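# Sort sealant cartridges into crates by how full they are

## Task

Four partly used sealant cartridges are on the table, and their tubes are opaque, so the fill level cannot be seen. Every cartridge holding a third or more of its contents goes into the blue crate; every cartridge with less goes into the dark grey crate. Putting one in the wrong crate counts against you. A cartridge only counts if it is at rest at the end and the red dowel is no longer inside it. Both crates must be standing upright at the end. Finally the grippers must release everything and move away, since anything held in place only by the robot does not count.

## Robot and tools

Robot: two Kinova Gen3 arms, left_arm and right_arm, each with a Robotiq 2F-85 parallel gripper and a wrist camera. Bases in the scene frame: left_arm at (+0.033, +0.278, 0) m, quat_wxyz (+0.995, 0, 0, -0.102); right_arm at (-0.033, -0.263, 0) m, quat_wxyz (+0.999, 0, 0, +0.047).

Scene frame: origin on the table top midway between the arms, +z up, +x out over the table, +y toward left_arm. The names left and right are arm labels, not image sides. Gripper frame: fingers extend along +z and close along y. end_effector_position is the point between the pads when shut; closed fingertips reach about 19 mm past it, open ones about 6 mm. Closing also pushes the tips roughly 13 mm farther from the wrist, so keep that margin above the table.

Row layout (used by execute_actions and move): 16 numbers, each in [-1, 1], always for both arms: left dx, dy, dz, rx, ry, rz, left gripper position, left gripper speed, then the same eight for the right arm. dx to rz are an offset, not a pose: they are expressed in that gripper's own axes and measured from its measured pose at the start of the action (for a call's first action, the last pose reported in this scene). A value of 1.0 equals 0.6 m or 180 degrees; rx, ry, rz form a single rotation vector. An optional 14 extra numbers (0 to 1) scale the stiffness of each joint, left's 7 then right's 7, in Joint positions order, and persist until changed.

Gripper numbers: position +1 is fully open (85 mm), 0 is about 41 mm, pads touch near -0.8, and -1 closes until blocked. Speed -1, 0, +1 gives about 20, 85, 150 mm/s. Grip force is set by the arm (about 190 to 235 N per pad). To hold, send -1 and keep sending it. For a gentle hold, open, then close to slightly under the object's width. To release, send a width larger than the object. To leave a gripper unchanged, repeat its previous two numbers; a 0 is a real command.

execute_actions(actions): a list of actions; each action is a table of up to 15 rows, one row per 1/30 s step. A short table repeats its final row to fill the 15 steps. Every row is relative to the action's start pose, not to the row before. An empty list just returns state and images. Each step, the commanded pose is clipped to within 70 mm and 16 degrees of the measured pose, so long moves need several actions.

move(target, speed, blocking): target is one 16-number row, offsets measured from the pose in this scene's latest result that shows one. Both grippers travel in straight lines and finish together, lasting 0.5 to 10 s (cut off at 10 s). speed is the top path speed in m/s, 0.002 to 0.5, default 0.25; turning up to twice that in rad/s. Paths do not avoid obstacles or the other arm; grippers lag and may overshoot speed near full extension. Finger numbers are applied at the start. With blocking=false the result comes after 0.5 s; then use wait or stop before any new execute_actions or move. The extra move: line reports the ending (done, off_target, moving, held, fault), limits used (paced = pose clipped, held = steps blocked, after which the arm may jump fast) and each gripper's distance to its target.

wait(seconds): 0 to 10 s, arms hold their last command; returns early if a running move ends. stop(): brakes a running move; fingers keep moving. zoom_image(camera, region): region [x0, y0, x1, y1] in pixels, at most 504 by 504, camera one of cam_head_left, cam_head_right, cam_left_wrist, cam_right_wrist (all 504x504). read_manual(section): only licence texts. finished_scene(scene): ends the scene irreversibly; the goal must already hold.

Results: state line left_arm: … | right_arm: … with each gripper's position (m) and quat_wxyz in the scene frame (less accurate at long reach); Hand target lines show where the controller is driving; step readings list positions, with HELD marking steps held back. position_measured_pct is about 50 − 50 × position: 0 is fully open; stopping below about 90 short of the request means an object or obstacle is gripped, about 90 or more means pads met. A pose unreachable line means the clearance check altered that arm's command. Joint torques include offset and noise.

Hazards: contact torque at a joint's load limit (46.9 N m for the first four joints, 29.5 for the wrist joints, held weight included) freezes that arm for 10 s. Motors heat while holding loads: MOTOR HOT from 60 °C, and at 75 °C the arm sinks (OVER-TEMPERATURE FAULT). Fast contacts and targets set deep past a contact press hard. Keep arms from colliding, never knock anything off the table, do not tip the crates, lower cartridges gently instead of dropping them, and expect occasional tugs on held parts. Joint ranges: waist, upper arm roll, forearm roll and wrist roll ±69.115 rad; shoulder ±2.250; elbow ±2.580; wrist pitch ±2.100.

Strategy hints: fullness must be judged without seeing inside, e.g. by weight via torque readings or by how far the red dowel goes in; remove the dowel before placing. For an arm that should stay still, send zeros after positioning it.

Each tool is called after "Emit:" by a JSON object that holds its "fn" and its "kwargs".

## Session

Emit:
{"fn": "execute_actions", "kwargs": {"actions": []}}

Scene clock: 0.00 s.
left_arm: end_effector_position=(+0.0483, +0.1581, +0.3579) position_measured_pct=0.0 end_effector_quat_wxyz=(-0.055, +0.055, +0.996, +0.051) | right_arm: end_effector_position=(+0.2160, -0.6622, +0.3129) position_measured_pct=0.0 end_effector_quat_wxyz=(+0.264, -0.548, +0.786, +0.112)
Joint positions: left_arm=[ 1.195 -0.375 -0.157  1.978  0.009  1.67   2.716] | right_arm=[ 1.609  0.702 -0.584  1.053 -0.158  1.736  3.782]
Joint velocities: left_arm=[-0.     0.002 -0.     0.     0.    -0.001  0.   ] | right_arm=[-0.     0.     0.     0.001 -0.001 -0.001 -0.003]
Joint torques (N m, as the joint torque sensors report them, + toward a larger angle): no reading
Motor temperatures (°C, as the motors report them): left_arm=[30 30 24 27 36 30 48] | right_arm=[29 32 28 32 35 32 36]
Hand target (left_arm): +0.048, +0.158, +0.358; -0.055, +0.055, +0.996, +0.051
Hand target (right_arm): +0.216, -0.662, +0.313; +0.264, -0.548, +0.786, +0.112
Joint stiffness scale: left_arm=[1. 1. 1. 1. 1. 1. 1.] | right_arm=[1. 1. 1. 1. 1. 1. 1.]

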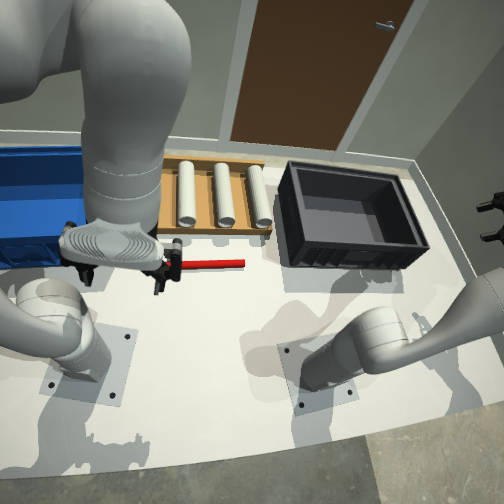

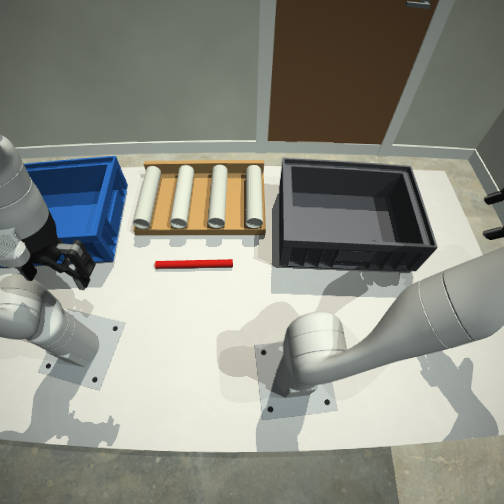

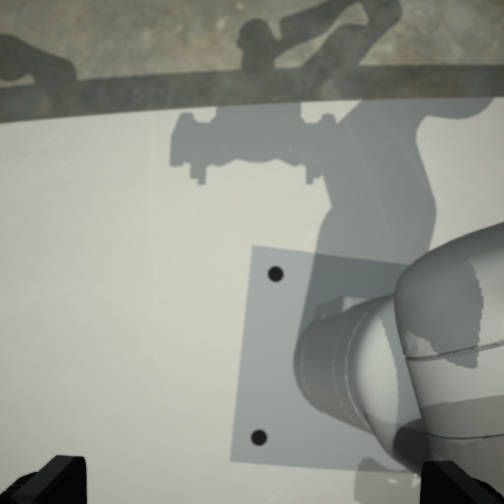

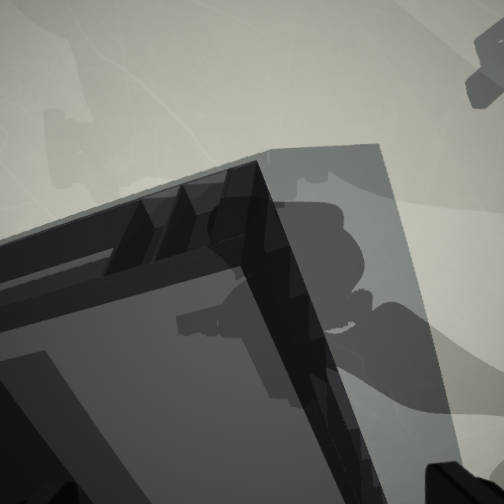

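Emit:
{"fn": "zoom_image", "kwargs": {"camera": "cam_head_right", "region": [110, 140, 290, 280]}}

Emit:
{"fn": "zoom_image", "kwargs": {"camera": "cam_head_left", "region": [130, 140, 310, 280]}}

Region (110, 140, 290, 280) of cam_head_right's 504x504 image, scaled by 2.800, with more detail than that image has.

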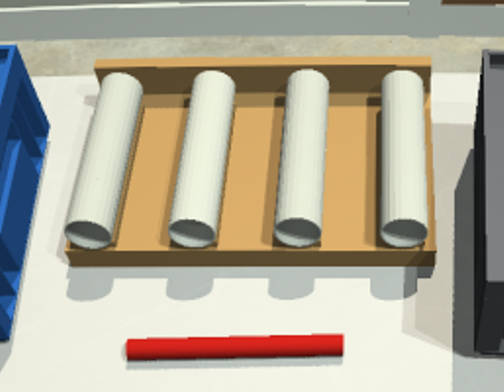

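Region (130, 140, 310, 280) of cam_head_left's 504x504 image, scaled by 2.800, with more detail than that image has.

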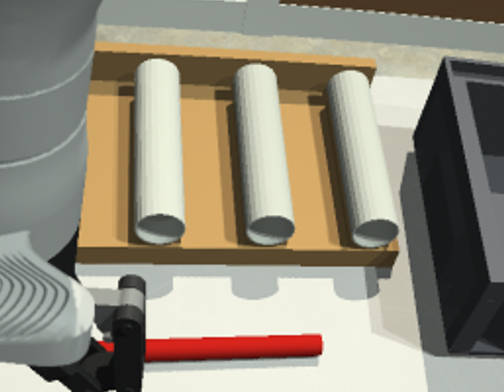

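Emit:
{"fn": "move", "kwargs": {"target": [-0.5, -0.067, -0.15, 0.0325, -0.035, -0.035, 1, 0, 0, 0, 0, 0, 0, 0, 1, 0], "speed": 0.3}}

Scene clock: 33.60 s.
left_arm: end_effector_position=(+0.3497, +0.0786, +0.4097) position_measured_pct=0.0 end_effector_quat_wxyz=(+0.003, -0.002, +1.000, +0.000) | right_arm: end_effector_position=(+0.2160, -0.6622, +0.3129) position_measured_pct=0.0 end_effector_quat_wxyz=(+0.264, -0.548, +0.786, +0.112)
Joint positions: left_arm=[ 0.944  0.201 -0.828  1.351  0.146  1.648  1.917] | right_arm=[ 1.609  0.702 -0.584  1.053 -0.158  1.736  3.782]
Joint velocities: left_arm=[-0.011  0.002  0.001 -0.001 -0.     0.     0.   ] | right_arm=[ 0.     0.    -0.    -0.001 -0.002 -0.     0.   ]
Joint torques (N m, as the joint torque sensors report them, + toward a larger angle): left_arm=[ -0.42 -11.43  -1.68  -8.99  -0.07  -0.05   0.1 ] | right_arm=[  0.17 -19.13  -2.99  -7.61  -1.18   0.56   0.12]
Motor temperatures (°C, as the motors report them): left_arm=[30 30 24 28 36 30 48] | right_arm=[29 33 28 32 35 32 36]
Hand target (left_arm): +0.349, +0.077, +0.410; +0.000, +0.000, +1.000, -0.002
Hand target (right_arm): +0.216, -0.662, +0.313; +0.264, -0.548, +0.786, +0.112
Off the commanded pose (left_arm): 0.002 m, 0 deg.
Off the commanded pose (right_arm): 0.000 m, 0 deg.
Joint stiffness scale: left_arm=[1. 1. 1. 1. 1. 1. 1.] | right_arm=[1. 1. 1. 1. 1. 1. 1.]
move: done

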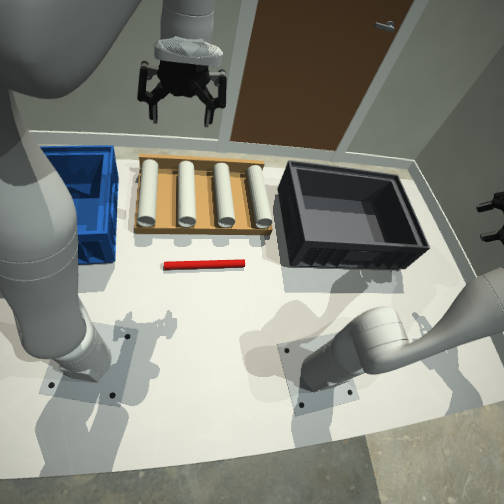

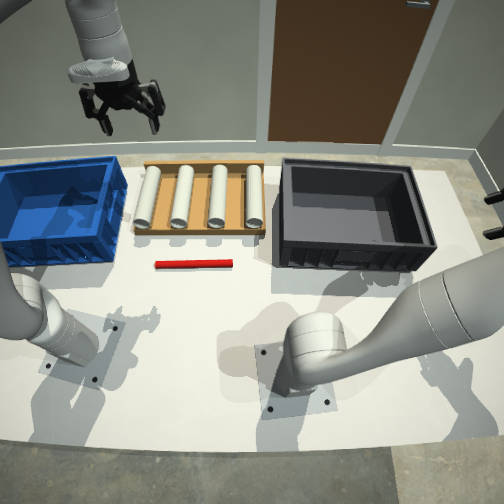

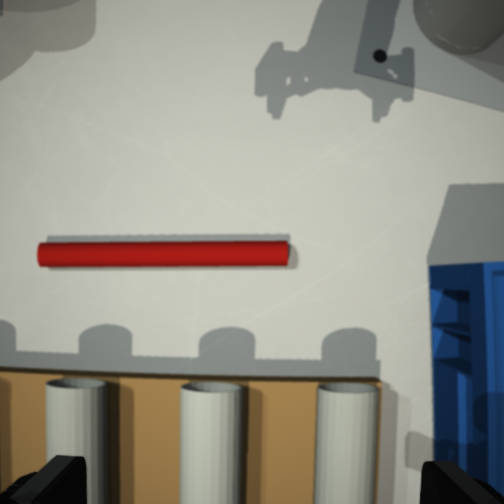

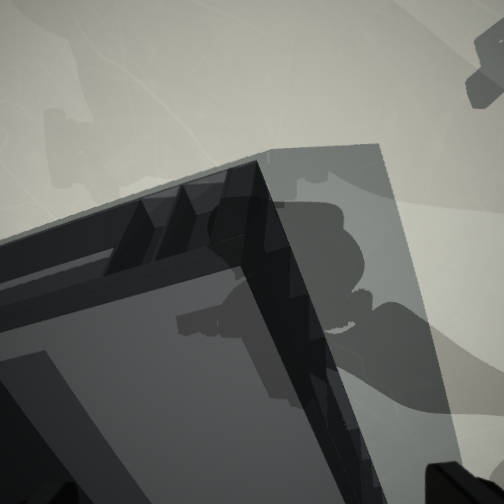

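Emit:
{"fn": "move", "kwargs": {"target": [0.1, 0.019, 0.433, 0, 0, -0.5, 1, 0, -0.686, -0.1085, 0.382, 0.0769, 0.181, 0.376, 1, 0], "speed": 0.3}}

Scene clock: 96.57 s.
left_arm: end_effector_position=(+0.2916, +0.0906, +0.1513) position_measured_pct=0.0 end_effector_quat_wxyz=(-0.003, +0.704, -0.710, +0.001) | right_arm: end_effector_position=(+0.4486, -0.2455, +0.3528) position_measured_pct=0.0 end_effector_quat_wxyz=(+0.004, -0.004, +1.000, +0.006)
Joint positions: left_arm=[ 1.063  0.355 -0.893  2.124  0.373  0.819  3.279] | right_arm=[ 0.438  0.477 -0.744  1.176  0.308  1.589  1.247]
Joint velocities: left_arm=[ 0.     0.001  0.001 -0.     0.    -0.001  0.   ] | right_arm=[-0.007  0.003  0.004  0.    -0.001  0.001  0.001]
Joint torques (N m, as the joint torque sensors report them, + toward a larger angle): left_arm=[ -0.1  -10.96  -2.48  -6.44  -0.06  -0.01   0.07] | right_arm=[  0.1  -16.15  -2.41  -8.65   0.41   0.2    0.48]
Motor temperatures (°C, as the motors report them): left_arm=[30 30 24 28 36 30 48] | right_arm=[29 34 28 32 35 32 36]
Hand target (left_arm): +0.291, +0.091, +0.150; -0.002, +0.709, -0.705, +0.002
Hand target (right_arm): +0.449, -0.248, +0.352; +0.002, -0.001, +1.000, +0.002
Off the commanded pose (left_arm): 0.002 m, 1 deg.
Off the commanded pose (right_arm): 0.005 m, 1 deg.
Joint stiffness scale: left_arm=[1. 1. 1. 1. 1. 1. 1.] | right_arm=[1. 1. 1. 1. 1. 1. 1.]
move: off_target (right_arm)

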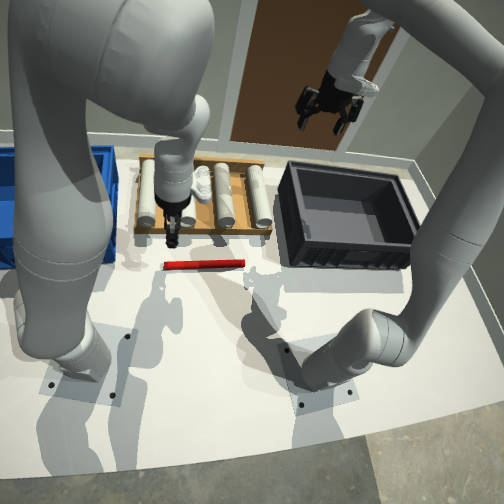

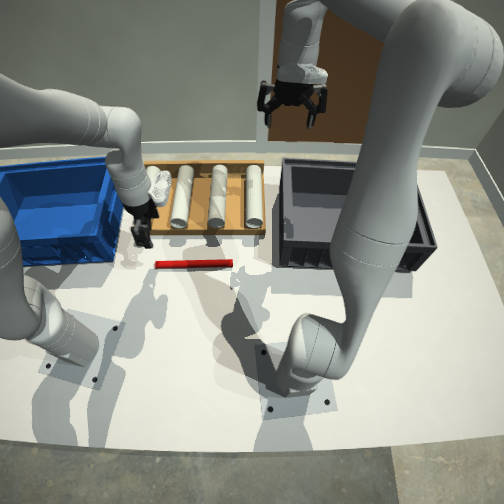

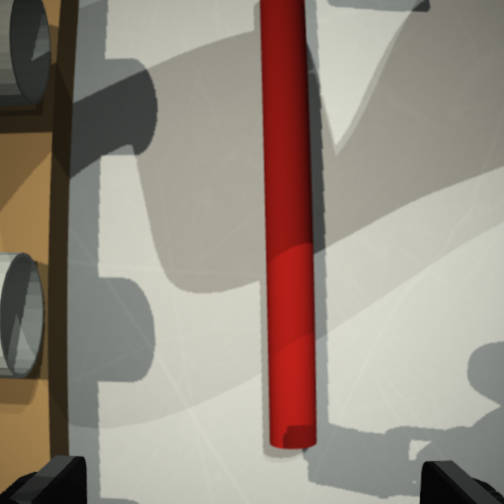

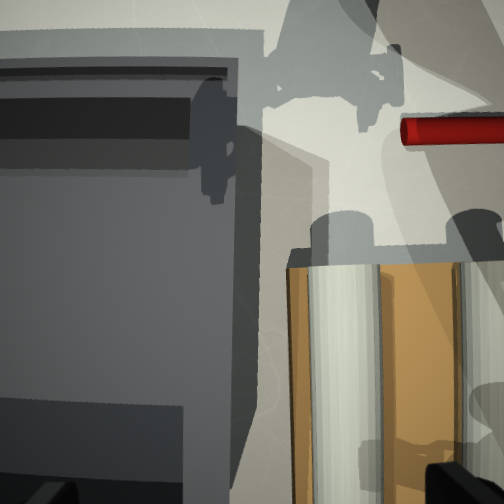

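Emit:
{"fn": "move", "kwargs": {"target": [-0.015, 0.02, 0.21, 0, 0, 0, 1, 0, 0, 0, 0, 0, 0, 0, 1, 0], "speed": 0.15}}

Emit:
{"fn": "move", "kwargs": {"target": [0, 0, 0, 0, 0, 0, -1, 0, 0, 0, 0, 0, 0, 0, 1, 0]}}

Scene clock: 113.23 s.
left_arm: end_effector_position=(+0.2824, +0.0998, +0.0274) position_measured_pct=0.0 end_effector_quat_wxyz=(-0.004, +0.703, -0.711, +0.003) | right_arm: end_effector_position=(+0.4486, -0.2453, +0.3527) position_measured_pct=0.0 end_effector_quat_wxyz=(+0.004, -0.004, +1.000, +0.006)
Joint positions: left_arm=[ 0.778  0.618 -0.583  2.311  0.859  0.425  2.81 ] | right_arm=[ 0.437  0.477 -0.743  1.176  0.308  1.589  1.247]
Joint velocities: left_arm=[-0.014 -0.     0.01   0.001 -0.    -0.005  0.   ] | right_arm=[ 0.     0.     0.     0.    -0.    -0.001 -0.001]
Joint torques (N m, as the joint torque sensors report them, + toward a larger angle): left_arm=[ -0.43 -13.84  -2.54  -2.49  -0.19   0.07   0.3 ] | right_arm=[  0.23 -15.85  -2.22  -8.48   0.     0.41  -0.03]
Motor temperatures (°C, as the motors report them): left_arm=[30 30 24 28 36 30 48] | right_arm=[29 34 28 32 35 32 36]
Hand target (left_arm): +0.281, +0.101, +0.026; -0.004, +0.704, -0.710, +0.001
Hand target (right_arm): +0.449, -0.245, +0.353; +0.004, -0.004, +1.000, +0.006
Off the commanded pose (left_arm): 0.003 m, 0 deg.
Off the commanded pose (right_arm): 0.000 m, 0 deg.
Joint stiffness scale: left_arm=[1. 1. 1. 1. 1. 1. 1.] | right_arm=[1. 1. 1. 1. 1. 1. 1.]
move: done

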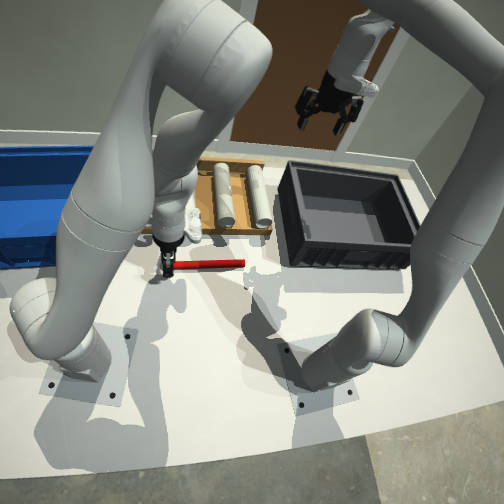

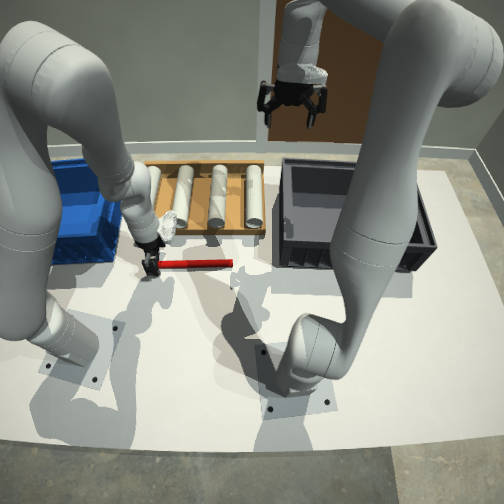

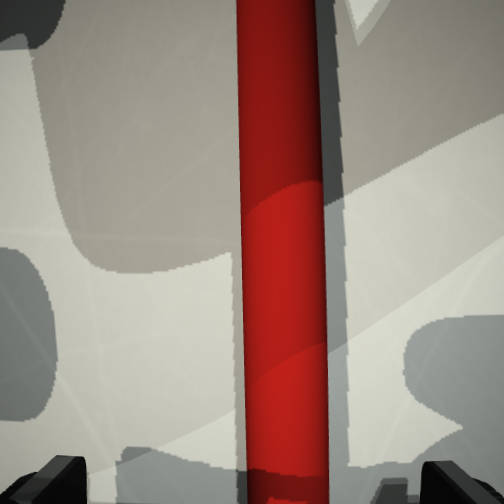

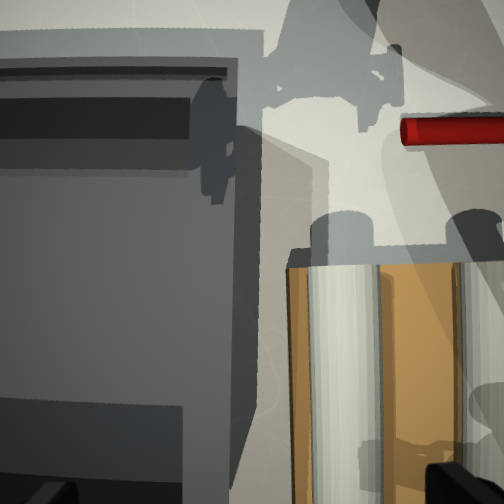

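Scene clock: 114.37 s.
left_arm: end_effector_position=(+0.2825, +0.0996, +0.0278) position_measured_pct=73.0 end_effector_quat_wxyz=(-0.004, +0.703, -0.711, +0.003) | right_arm: end_effector_position=(+0.4486, -0.2453, +0.3527) position_measured_pct=0.0 end_effector_quat_wxyz=(+0.004, -0.004, +1.000, +0.006)
Joint positions: left_arm=[ 0.778  0.616 -0.583  2.311  0.859  0.425  2.81 ] | right_arm=[ 0.437  0.477 -0.743  1.176  0.308  1.589  1.247]
Joint velocities: left_arm=[-0.  0. -0.  0. -0.  0. -0.] | right_arm=[ 0.    -0.    -0.    -0.001 -0.001 -0.    -0.   ]
Joint torques (N m, as the joint torque sensors report them, + toward a larger angle): left_arm=[  0.75 -10.03  -0.41  -3.91   0.78  -0.34   0.05] | right_arm=[  0.32 -16.23  -2.68  -8.02  -0.11   0.15   0.09]
Motor temperatures (°C, as the motors report them): left_arm=[30 30 24 28 36 30 48] | right_arm=[29 34 28 32 35 32 36]
Hand target (left_arm): +0.282, +0.100, +0.027; -0.004, +0.703, -0.711, +0.003
Hand target (right_arm): +0.449, -0.245, +0.353; +0.004, -0.004, +1.000, +0.006
Off the commanded pose (left_arm): 0.000 m, 0 deg.
Off the commanded pose (right_arm): 0.000 m, 0 deg.
Joint stiffness scale: left_arm=[1. 1. 1. 1. 1. 1. 1.] | right_arm=[1. 1. 1. 1. 1. 1. 1.]
move: done

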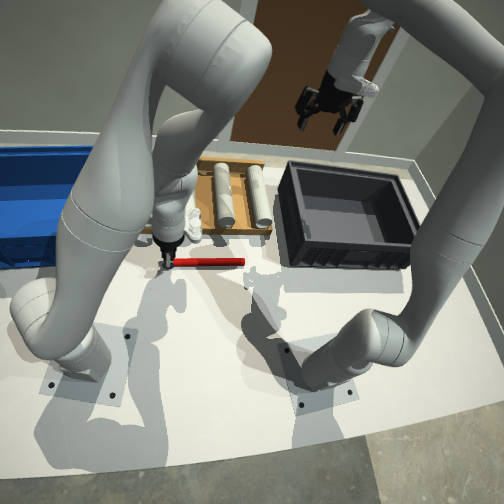

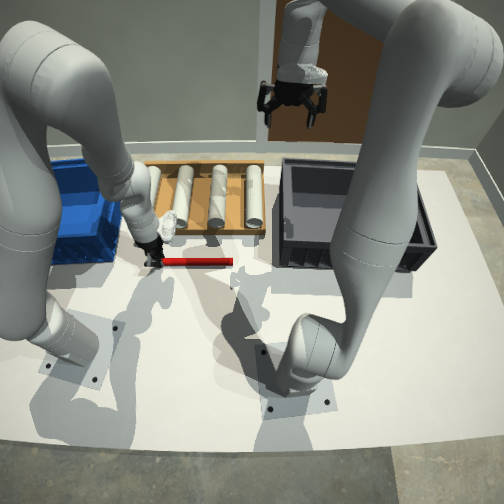

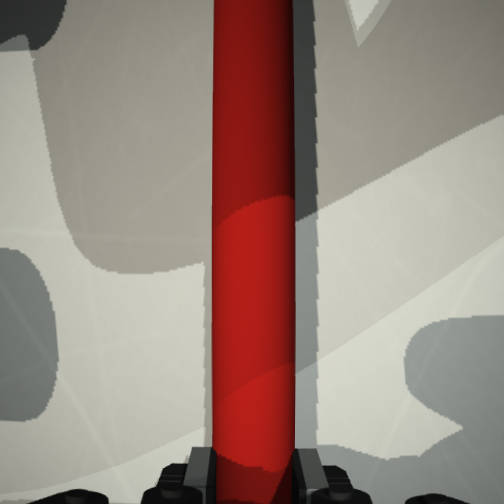

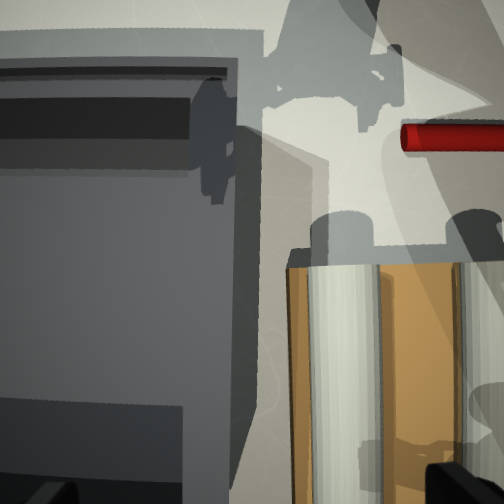

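Emit:
{"fn": "move", "kwargs": {"target": [0, 0.22, -0.12, 0, 0, 0, -1, 0, 0, 0, 0, 0, 0, 0, 1, 0], "speed": 0.25}}

Emit:
{"fn": "move", "kwargs": {"target": [0.45, 0, 0.03, 0, 0, -0.5, -1, 0, 0, 0, 0, 0, 0, 0, 1, 0], "speed": 0.25}}

Scene clock: 177.13 s.
left_arm: end_effector_position=(+0.1485, +0.1019, +0.0966) position_measured_pct=73.0 end_effector_quat_wxyz=(-0.003, +0.704, -0.710, +0.002) | right_arm: end_effector_position=(+0.4486, -0.2453, +0.3527) position_measured_pct=0.0 end_effector_quat_wxyz=(+0.004, -0.004, +1.000, +0.006)
Joint positions: left_arm=[ 1.364  0.273 -0.807  2.515  0.429  0.469  3.526] | right_arm=[ 0.437  0.477 -0.743  1.176  0.308  1.589  1.247]
Joint velocities: left_arm=[ 0.017 -0.003 -0.002 -0.001 -0.     0.001  0.   ] | right_arm=[ 0.001 -0.    -0.     0.     0.001 -0.    -0.   ]
Joint torques (N m, as the joint torque sensors report them, + toward a larger angle): left_arm=[-0.09 -8.19 -1.98 -3.97  0.08 -0.04  0.09] | right_arm=[  0.2  -16.47  -1.95  -8.68   0.08   0.45   0.22]
Motor temperatures (°C, as the motors report them): left_arm=[30 30 24 28 36 30 48] | right_arm=[29 34 28 33 35 32 36]
Hand target (left_arm): +0.149, +0.101, +0.098; -0.003, +0.703, -0.711, +0.002
Hand target (right_arm): +0.449, -0.245, +0.353; +0.004, -0.004, +1.000, +0.006
Off the commanded pose (left_arm): 0.002 m, 0 deg.
Off the commanded pose (right_arm): 0.000 m, 0 deg.
Joint stiffness scale: left_arm=[1. 1. 1. 1. 1. 1. 1.] | right_arm=[1. 1. 1. 1. 1. 1. 1.]
move: done

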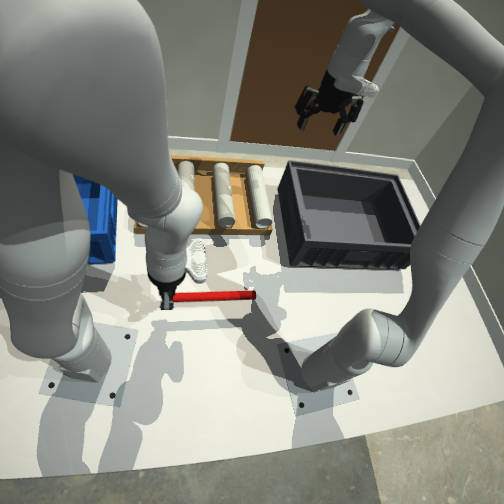

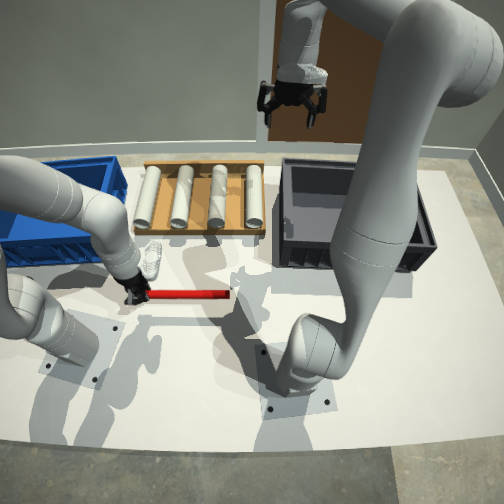

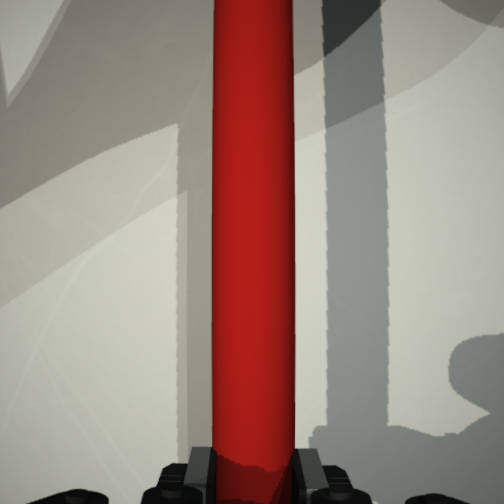

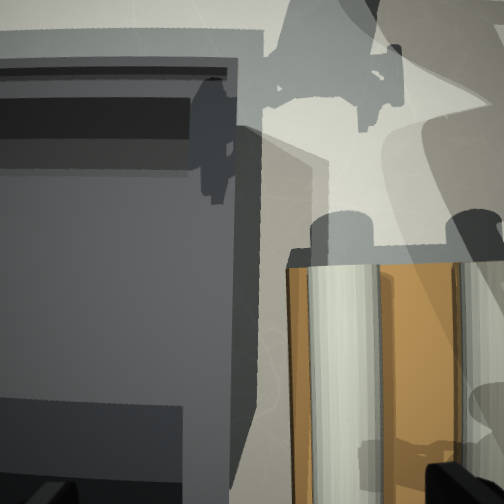

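Scene clock: 180.73 s.
left_arm: end_effector_position=(+0.1463, -0.1678, +0.0792) position_measured_pct=73.0 end_effector_quat_wxyz=(+0.001, +1.000, -0.008, +0.005) | right_arm: end_effector_position=(+0.4486, -0.2453, +0.3527) position_measured_pct=0.0 end_effector_quat_wxyz=(+0.004, -0.004, +1.000, +0.006)
Joint positions: left_arm=[ 1.601  0.781 -0.843  1.761  0.706  0.927  5.359] | right_arm=[ 0.437  0.477 -0.743  1.176  0.308  1.589  1.247]
Joint velocities: left_arm=[-0.001  0.008  0.    -0.003  0.     0.     0.002] | right_arm=[-0.     0.001 -0.     0.    -0.001  0.001  0.   ]
Joint torques (N m, as the joint torque sensors report them, + toward a larger angle): left_arm=[  0.02 -18.56  -5.44  -6.01  -0.17  -0.06  -0.03] | right_arm=[  0.65 -16.21  -2.5   -8.81   0.37   0.45   0.21]
Motor temperatures (°C, as the motors report them): left_arm=[30 30 24 28 36 30 48] | right_arm=[29 34 28 33 35 32 36]
Hand target (left_arm): +0.146, -0.168, +0.078; -0.001, +1.000, -0.005, +0.004
Hand target (right_arm): +0.449, -0.245, +0.353; +0.004, -0.004, +1.000, +0.006
Off the commanded pose (left_arm): 0.001 m, 0 deg.
Off the commanded pose (right_arm): 0.000 m, 0 deg.
Joint stiffness scale: left_arm=[1. 1. 1. 1. 1. 1. 1.] | right_arm=[1. 1. 1. 1. 1. 1. 1.]
move: done

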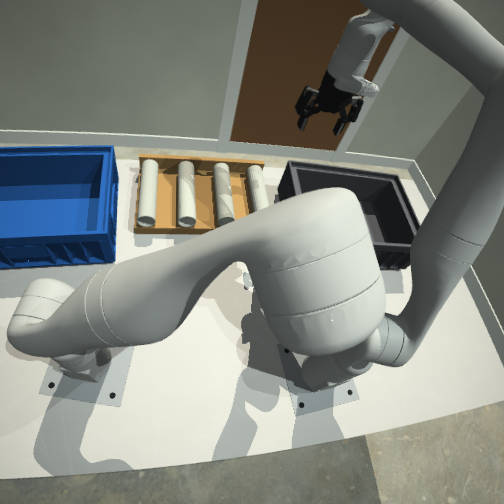

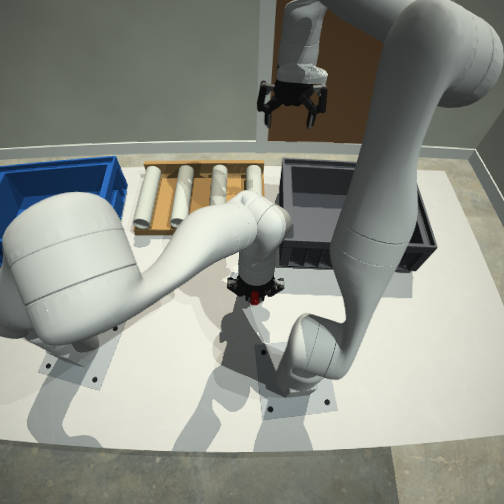

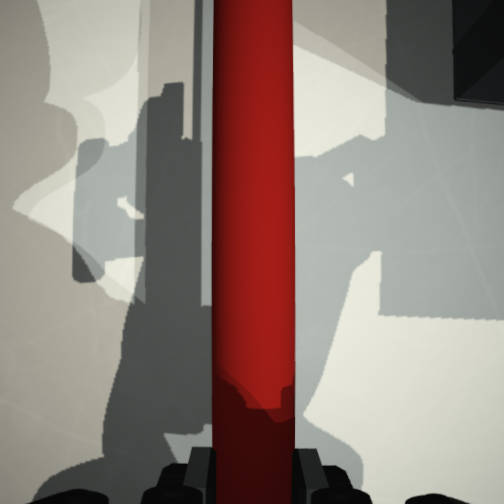

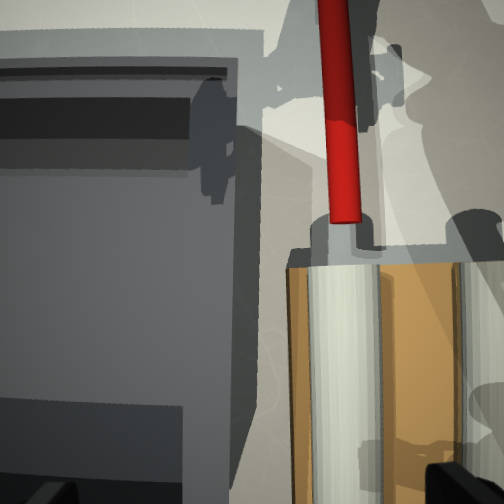

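Emit:
{"fn": "move", "kwargs": {"target": [0.2, 0, 0, 0, 0, 0, -1, 0, 0, 0, 0, 0, 0, 0, 1, 0], "speed": 0.06}}

Scene clock: 200.70 s.
left_arm: end_effector_position=(+0.2620, -0.1701, +0.0818) position_measured_pct=73.0 end_effector_quat_wxyz=(+0.001, +1.000, -0.007, +0.003) | right_arm: end_effector_position=(+0.4486, -0.2453, +0.3527) position_measured_pct=0.0 end_effector_quat_wxyz=(+0.004, -0.004, +1.000, +0.006)
Joint positions: left_arm=[ 1.336  0.844 -0.835  1.602  0.706  1.015  5.185] | right_arm=[ 0.437  0.477 -0.743  1.176  0.308  1.589  1.247]
Joint velocities: left_arm=[-0.01   0.004  0.008 -0.005 -0.     0.006 -0.001] | right_arm=[-0.001  0.     0.     0.002 -0.     0.001  0.002]
Joint torques (N m, as the joint torque sensors report them, + toward a larger angle): left_arm=[ -3.51 -19.62  -8.83  -6.91  -1.13  -1.77   0.36] | right_arm=[  0.72 -16.31  -2.    -9.11  -0.07   0.12   0.22]
Motor temperatures (°C, as the motors report them): left_arm=[30 31 24 28 36 30 48] | right_arm=[29 35 28 33 35 32 36]
Hand target (left_arm): +0.266, -0.170, +0.081; +0.001, +1.000, -0.008, +0.005
Hand target (right_arm): +0.449, -0.245, +0.353; +0.004, -0.004, +1.000, +0.006
Off the commanded pose (left_arm): 0.005 m, 0 deg.
Off the commanded pose (right_arm): 0.000 m, 0 deg.
Joint stiffness scale: left_arm=[1. 1. 1. 1. 1. 1. 1.] | right_arm=[1. 1. 1. 1. 1. 1. 1.]
move: off_target (left_arm)

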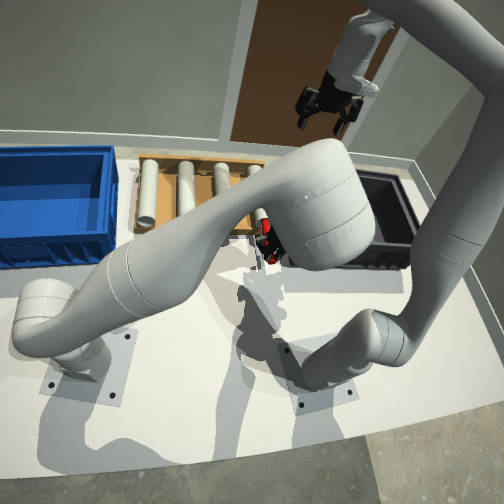

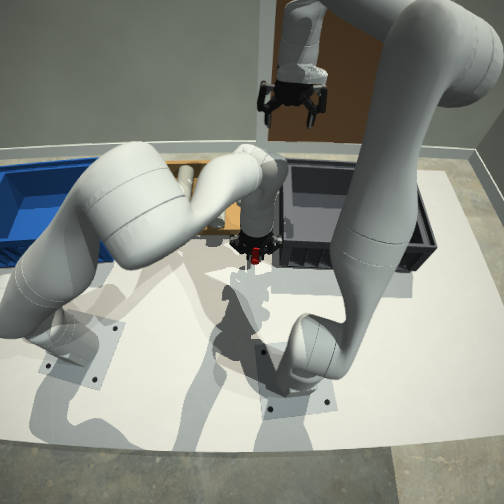

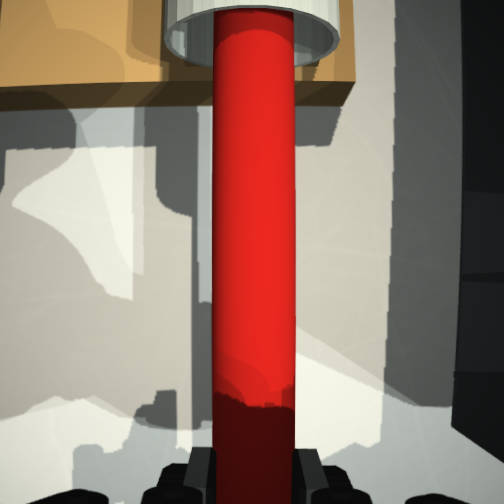

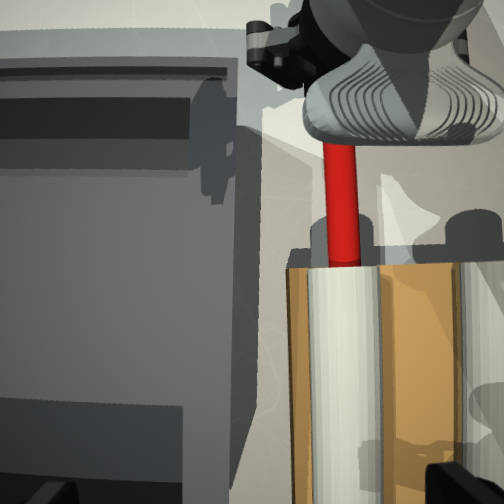

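Emit:
{"fn": "move", "kwargs": {"target": [0.04, 0, 0, 0, 0, 0, -1, 0, 0, 0, 0, 0, 0, 0, 1, 0], "speed": 0.03}}

Scene clock: 204.83 s.
left_arm: end_effector_position=(+0.2801, -0.1707, +0.0826) position_measured_pct=73.0 end_effector_quat_wxyz=(+0.000, +1.000, -0.008, +0.000) | right_arm: end_effector_position=(+0.4486, -0.2453, +0.3527) position_measured_pct=0.0 end_effector_quat_wxyz=(+0.004, -0.004, +1.000, +0.006)
Joint positions: left_arm=[ 1.291  0.859 -0.832  1.562  0.706  1.041  5.163] | right_arm=[ 0.437  0.477 -0.743  1.176  0.308  1.589  1.247]
Joint velocities: left_arm=[-0.005  0.002  0.005 -0.003  0.     0.002 -0.   ] | right_arm=[-0.     0.     0.    -0.001 -0.     0.001 -0.001]
Joint torques (N m, as the joint torque sensors report them, + toward a larger angle): left_arm=[ -4.21 -20.24  -9.74  -7.3   -1.36  -2.05   0.35] | right_arm=[  0.2  -16.05  -1.81  -8.74   0.07   0.47   0.25]
Motor temperatures (°C, as the motors report them): left_arm=[30 31 24 28 36 30 48] | right_arm=[29 35 28 33 35 32 36]
Hand target (left_arm): +0.286, -0.170, +0.082; +0.001, +1.000, -0.007, +0.004
Hand target (right_arm): +0.449, -0.245, +0.353; +0.004, -0.004, +1.000, +0.006
Off the commanded pose (left_arm): 0.006 m, 0 deg.
Off the commanded pose (right_arm): 0.000 m, 0 deg.
Joint stiffness scale: left_arm=[1. 1. 1. 1. 1. 1. 1.] | right_arm=[1. 1. 1. 1. 1. 1. 1.]
move: off_target (left_arm)

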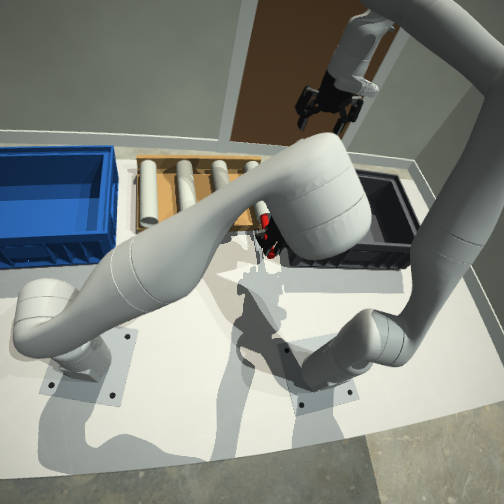

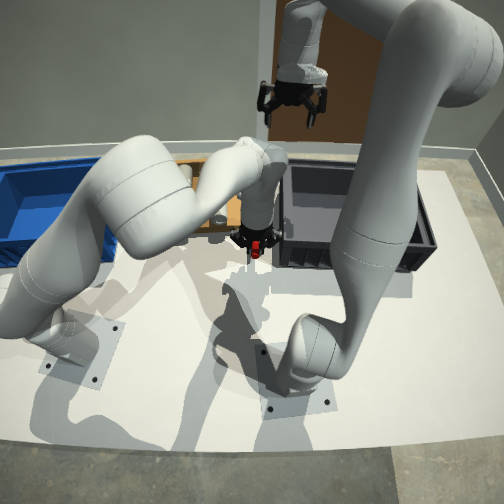

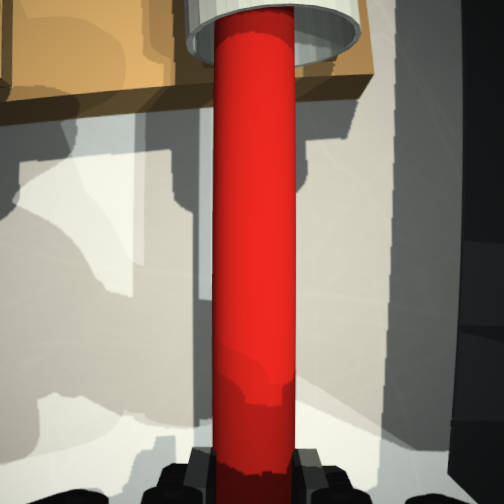

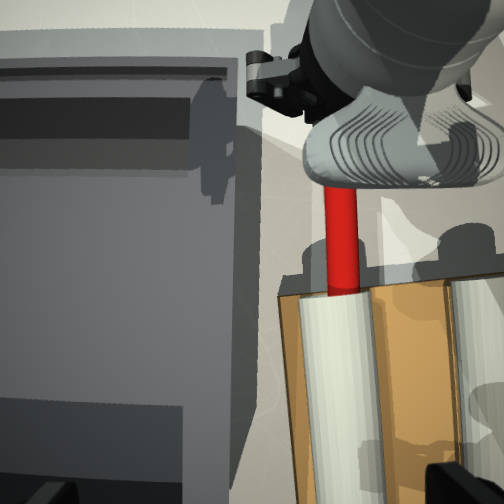

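Emit:
{"fn": "move", "kwargs": {"target": [-0.225, 0, 0, 0, 0, 0, -1, 0, -0.252, 0.217, 0.167, 0, 0, 0.5, 1, 0], "speed": 0.15}}

Scene clock: 251.87 s.
left_arm: end_effector_position=(+0.1660, -0.1682, +0.0806) position_measured_pct=73.0 end_effector_quat_wxyz=(-0.002, +1.000, -0.011, -0.002) | right_arm: end_effector_position=(+0.5740, -0.1368, +0.2755) position_measured_pct=0.0 end_effector_quat_wxyz=(+0.003, +0.603, +0.798, +0.012)
Joint positions: left_arm=[ 1.544  0.79  -0.839  1.73   0.706  0.959  5.314] | right_arm=[ 0.012  0.816 -0.463  0.751  0.325  1.604 -0.115]
Joint velocities: left_arm=[-0.    -0.002  0.001 -0.    -0.     0.     0.   ] | right_arm=[-0.001 -0.001  0.     0.    -0.001 -0.001 -0.001]
Joint torques (N m, as the joint torque sensors report them, + toward a larger angle): left_arm=[ -0.06 -18.84  -5.34  -5.68  -0.21  -0.15   0.22] | right_arm=[ -0.22 -22.66  -1.3   -8.11   0.15   0.15   0.37]
Motor temperatures (°C, as the motors report them): left_arm=[30 31 25 28 36 30 48] | right_arm=[29 35 28 33 35 32 36]
Hand target (left_arm): +0.166, -0.168, +0.081; -0.002, +1.000, -0.011, -0.002
Hand target (right_arm): +0.574, -0.137, +0.276; +0.003, +0.601, +0.799, +0.012
Off the commanded pose (left_arm): 0.021 m, 1 deg.
Off the commanded pose (right_arm): 0.041 m, 15 deg.
Joint stiffness scale: left_arm=[1. 1. 1. 1. 1. 1. 1.] | right_arm=[1. 1. 1. 1. 1. 1. 1.]
move: held (left_arm, right_arm); limits=held; held on 32 of 165 steps (right_arm, left_arm), including the last (right_arm, left_arm)
pose unreachable (left arm): on one or more control steps of this call, first in action 0 (counted from 0), this arm could not follow its commanded pose, so it was not sent that pose on those steps. On the call's last step it was still not sent that pose. It may still have moved: this result reports where it is.
cause: the commanded pose would bring a part of the arm too close to another arm (a part of this arm just beyond joint 6 (wrist pitch) and a part of the other arm just beyond its joint 2 (shoulder)).
pose unreachable (right arm): on one or more control steps of this call, first in action 0 (counted from 0), this arm could not follow its commanded pose, so it was not sent that pose on those steps. On the call's last step it was still not sent that pose. It may still have moved: this result reports where it is.
cause: the commanded pose would bring a part of the arm too close to another arm (a part of this arm just beyond joint 2 (shoulder) and a part of the other arm just beyond its joint 6 (wrist pitch)).

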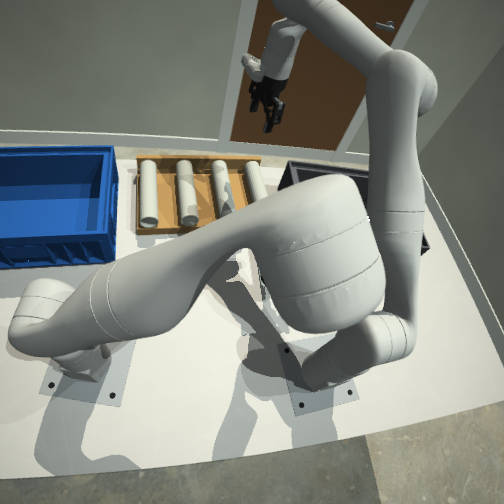

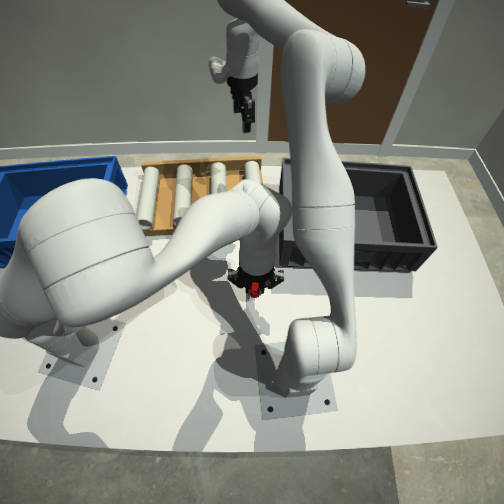

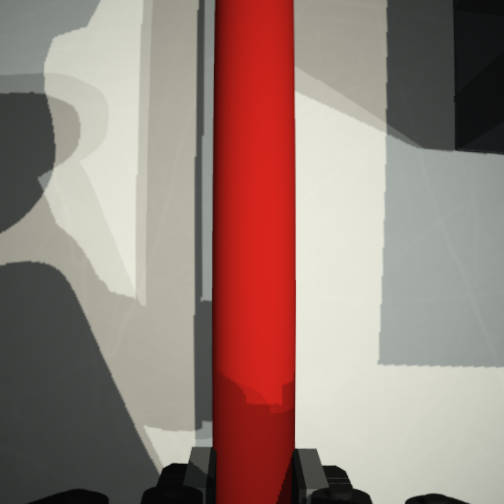

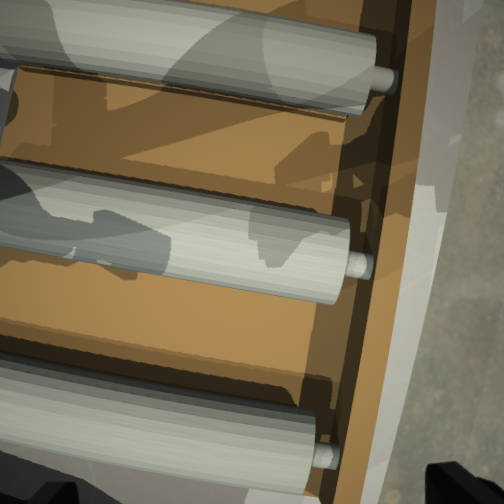

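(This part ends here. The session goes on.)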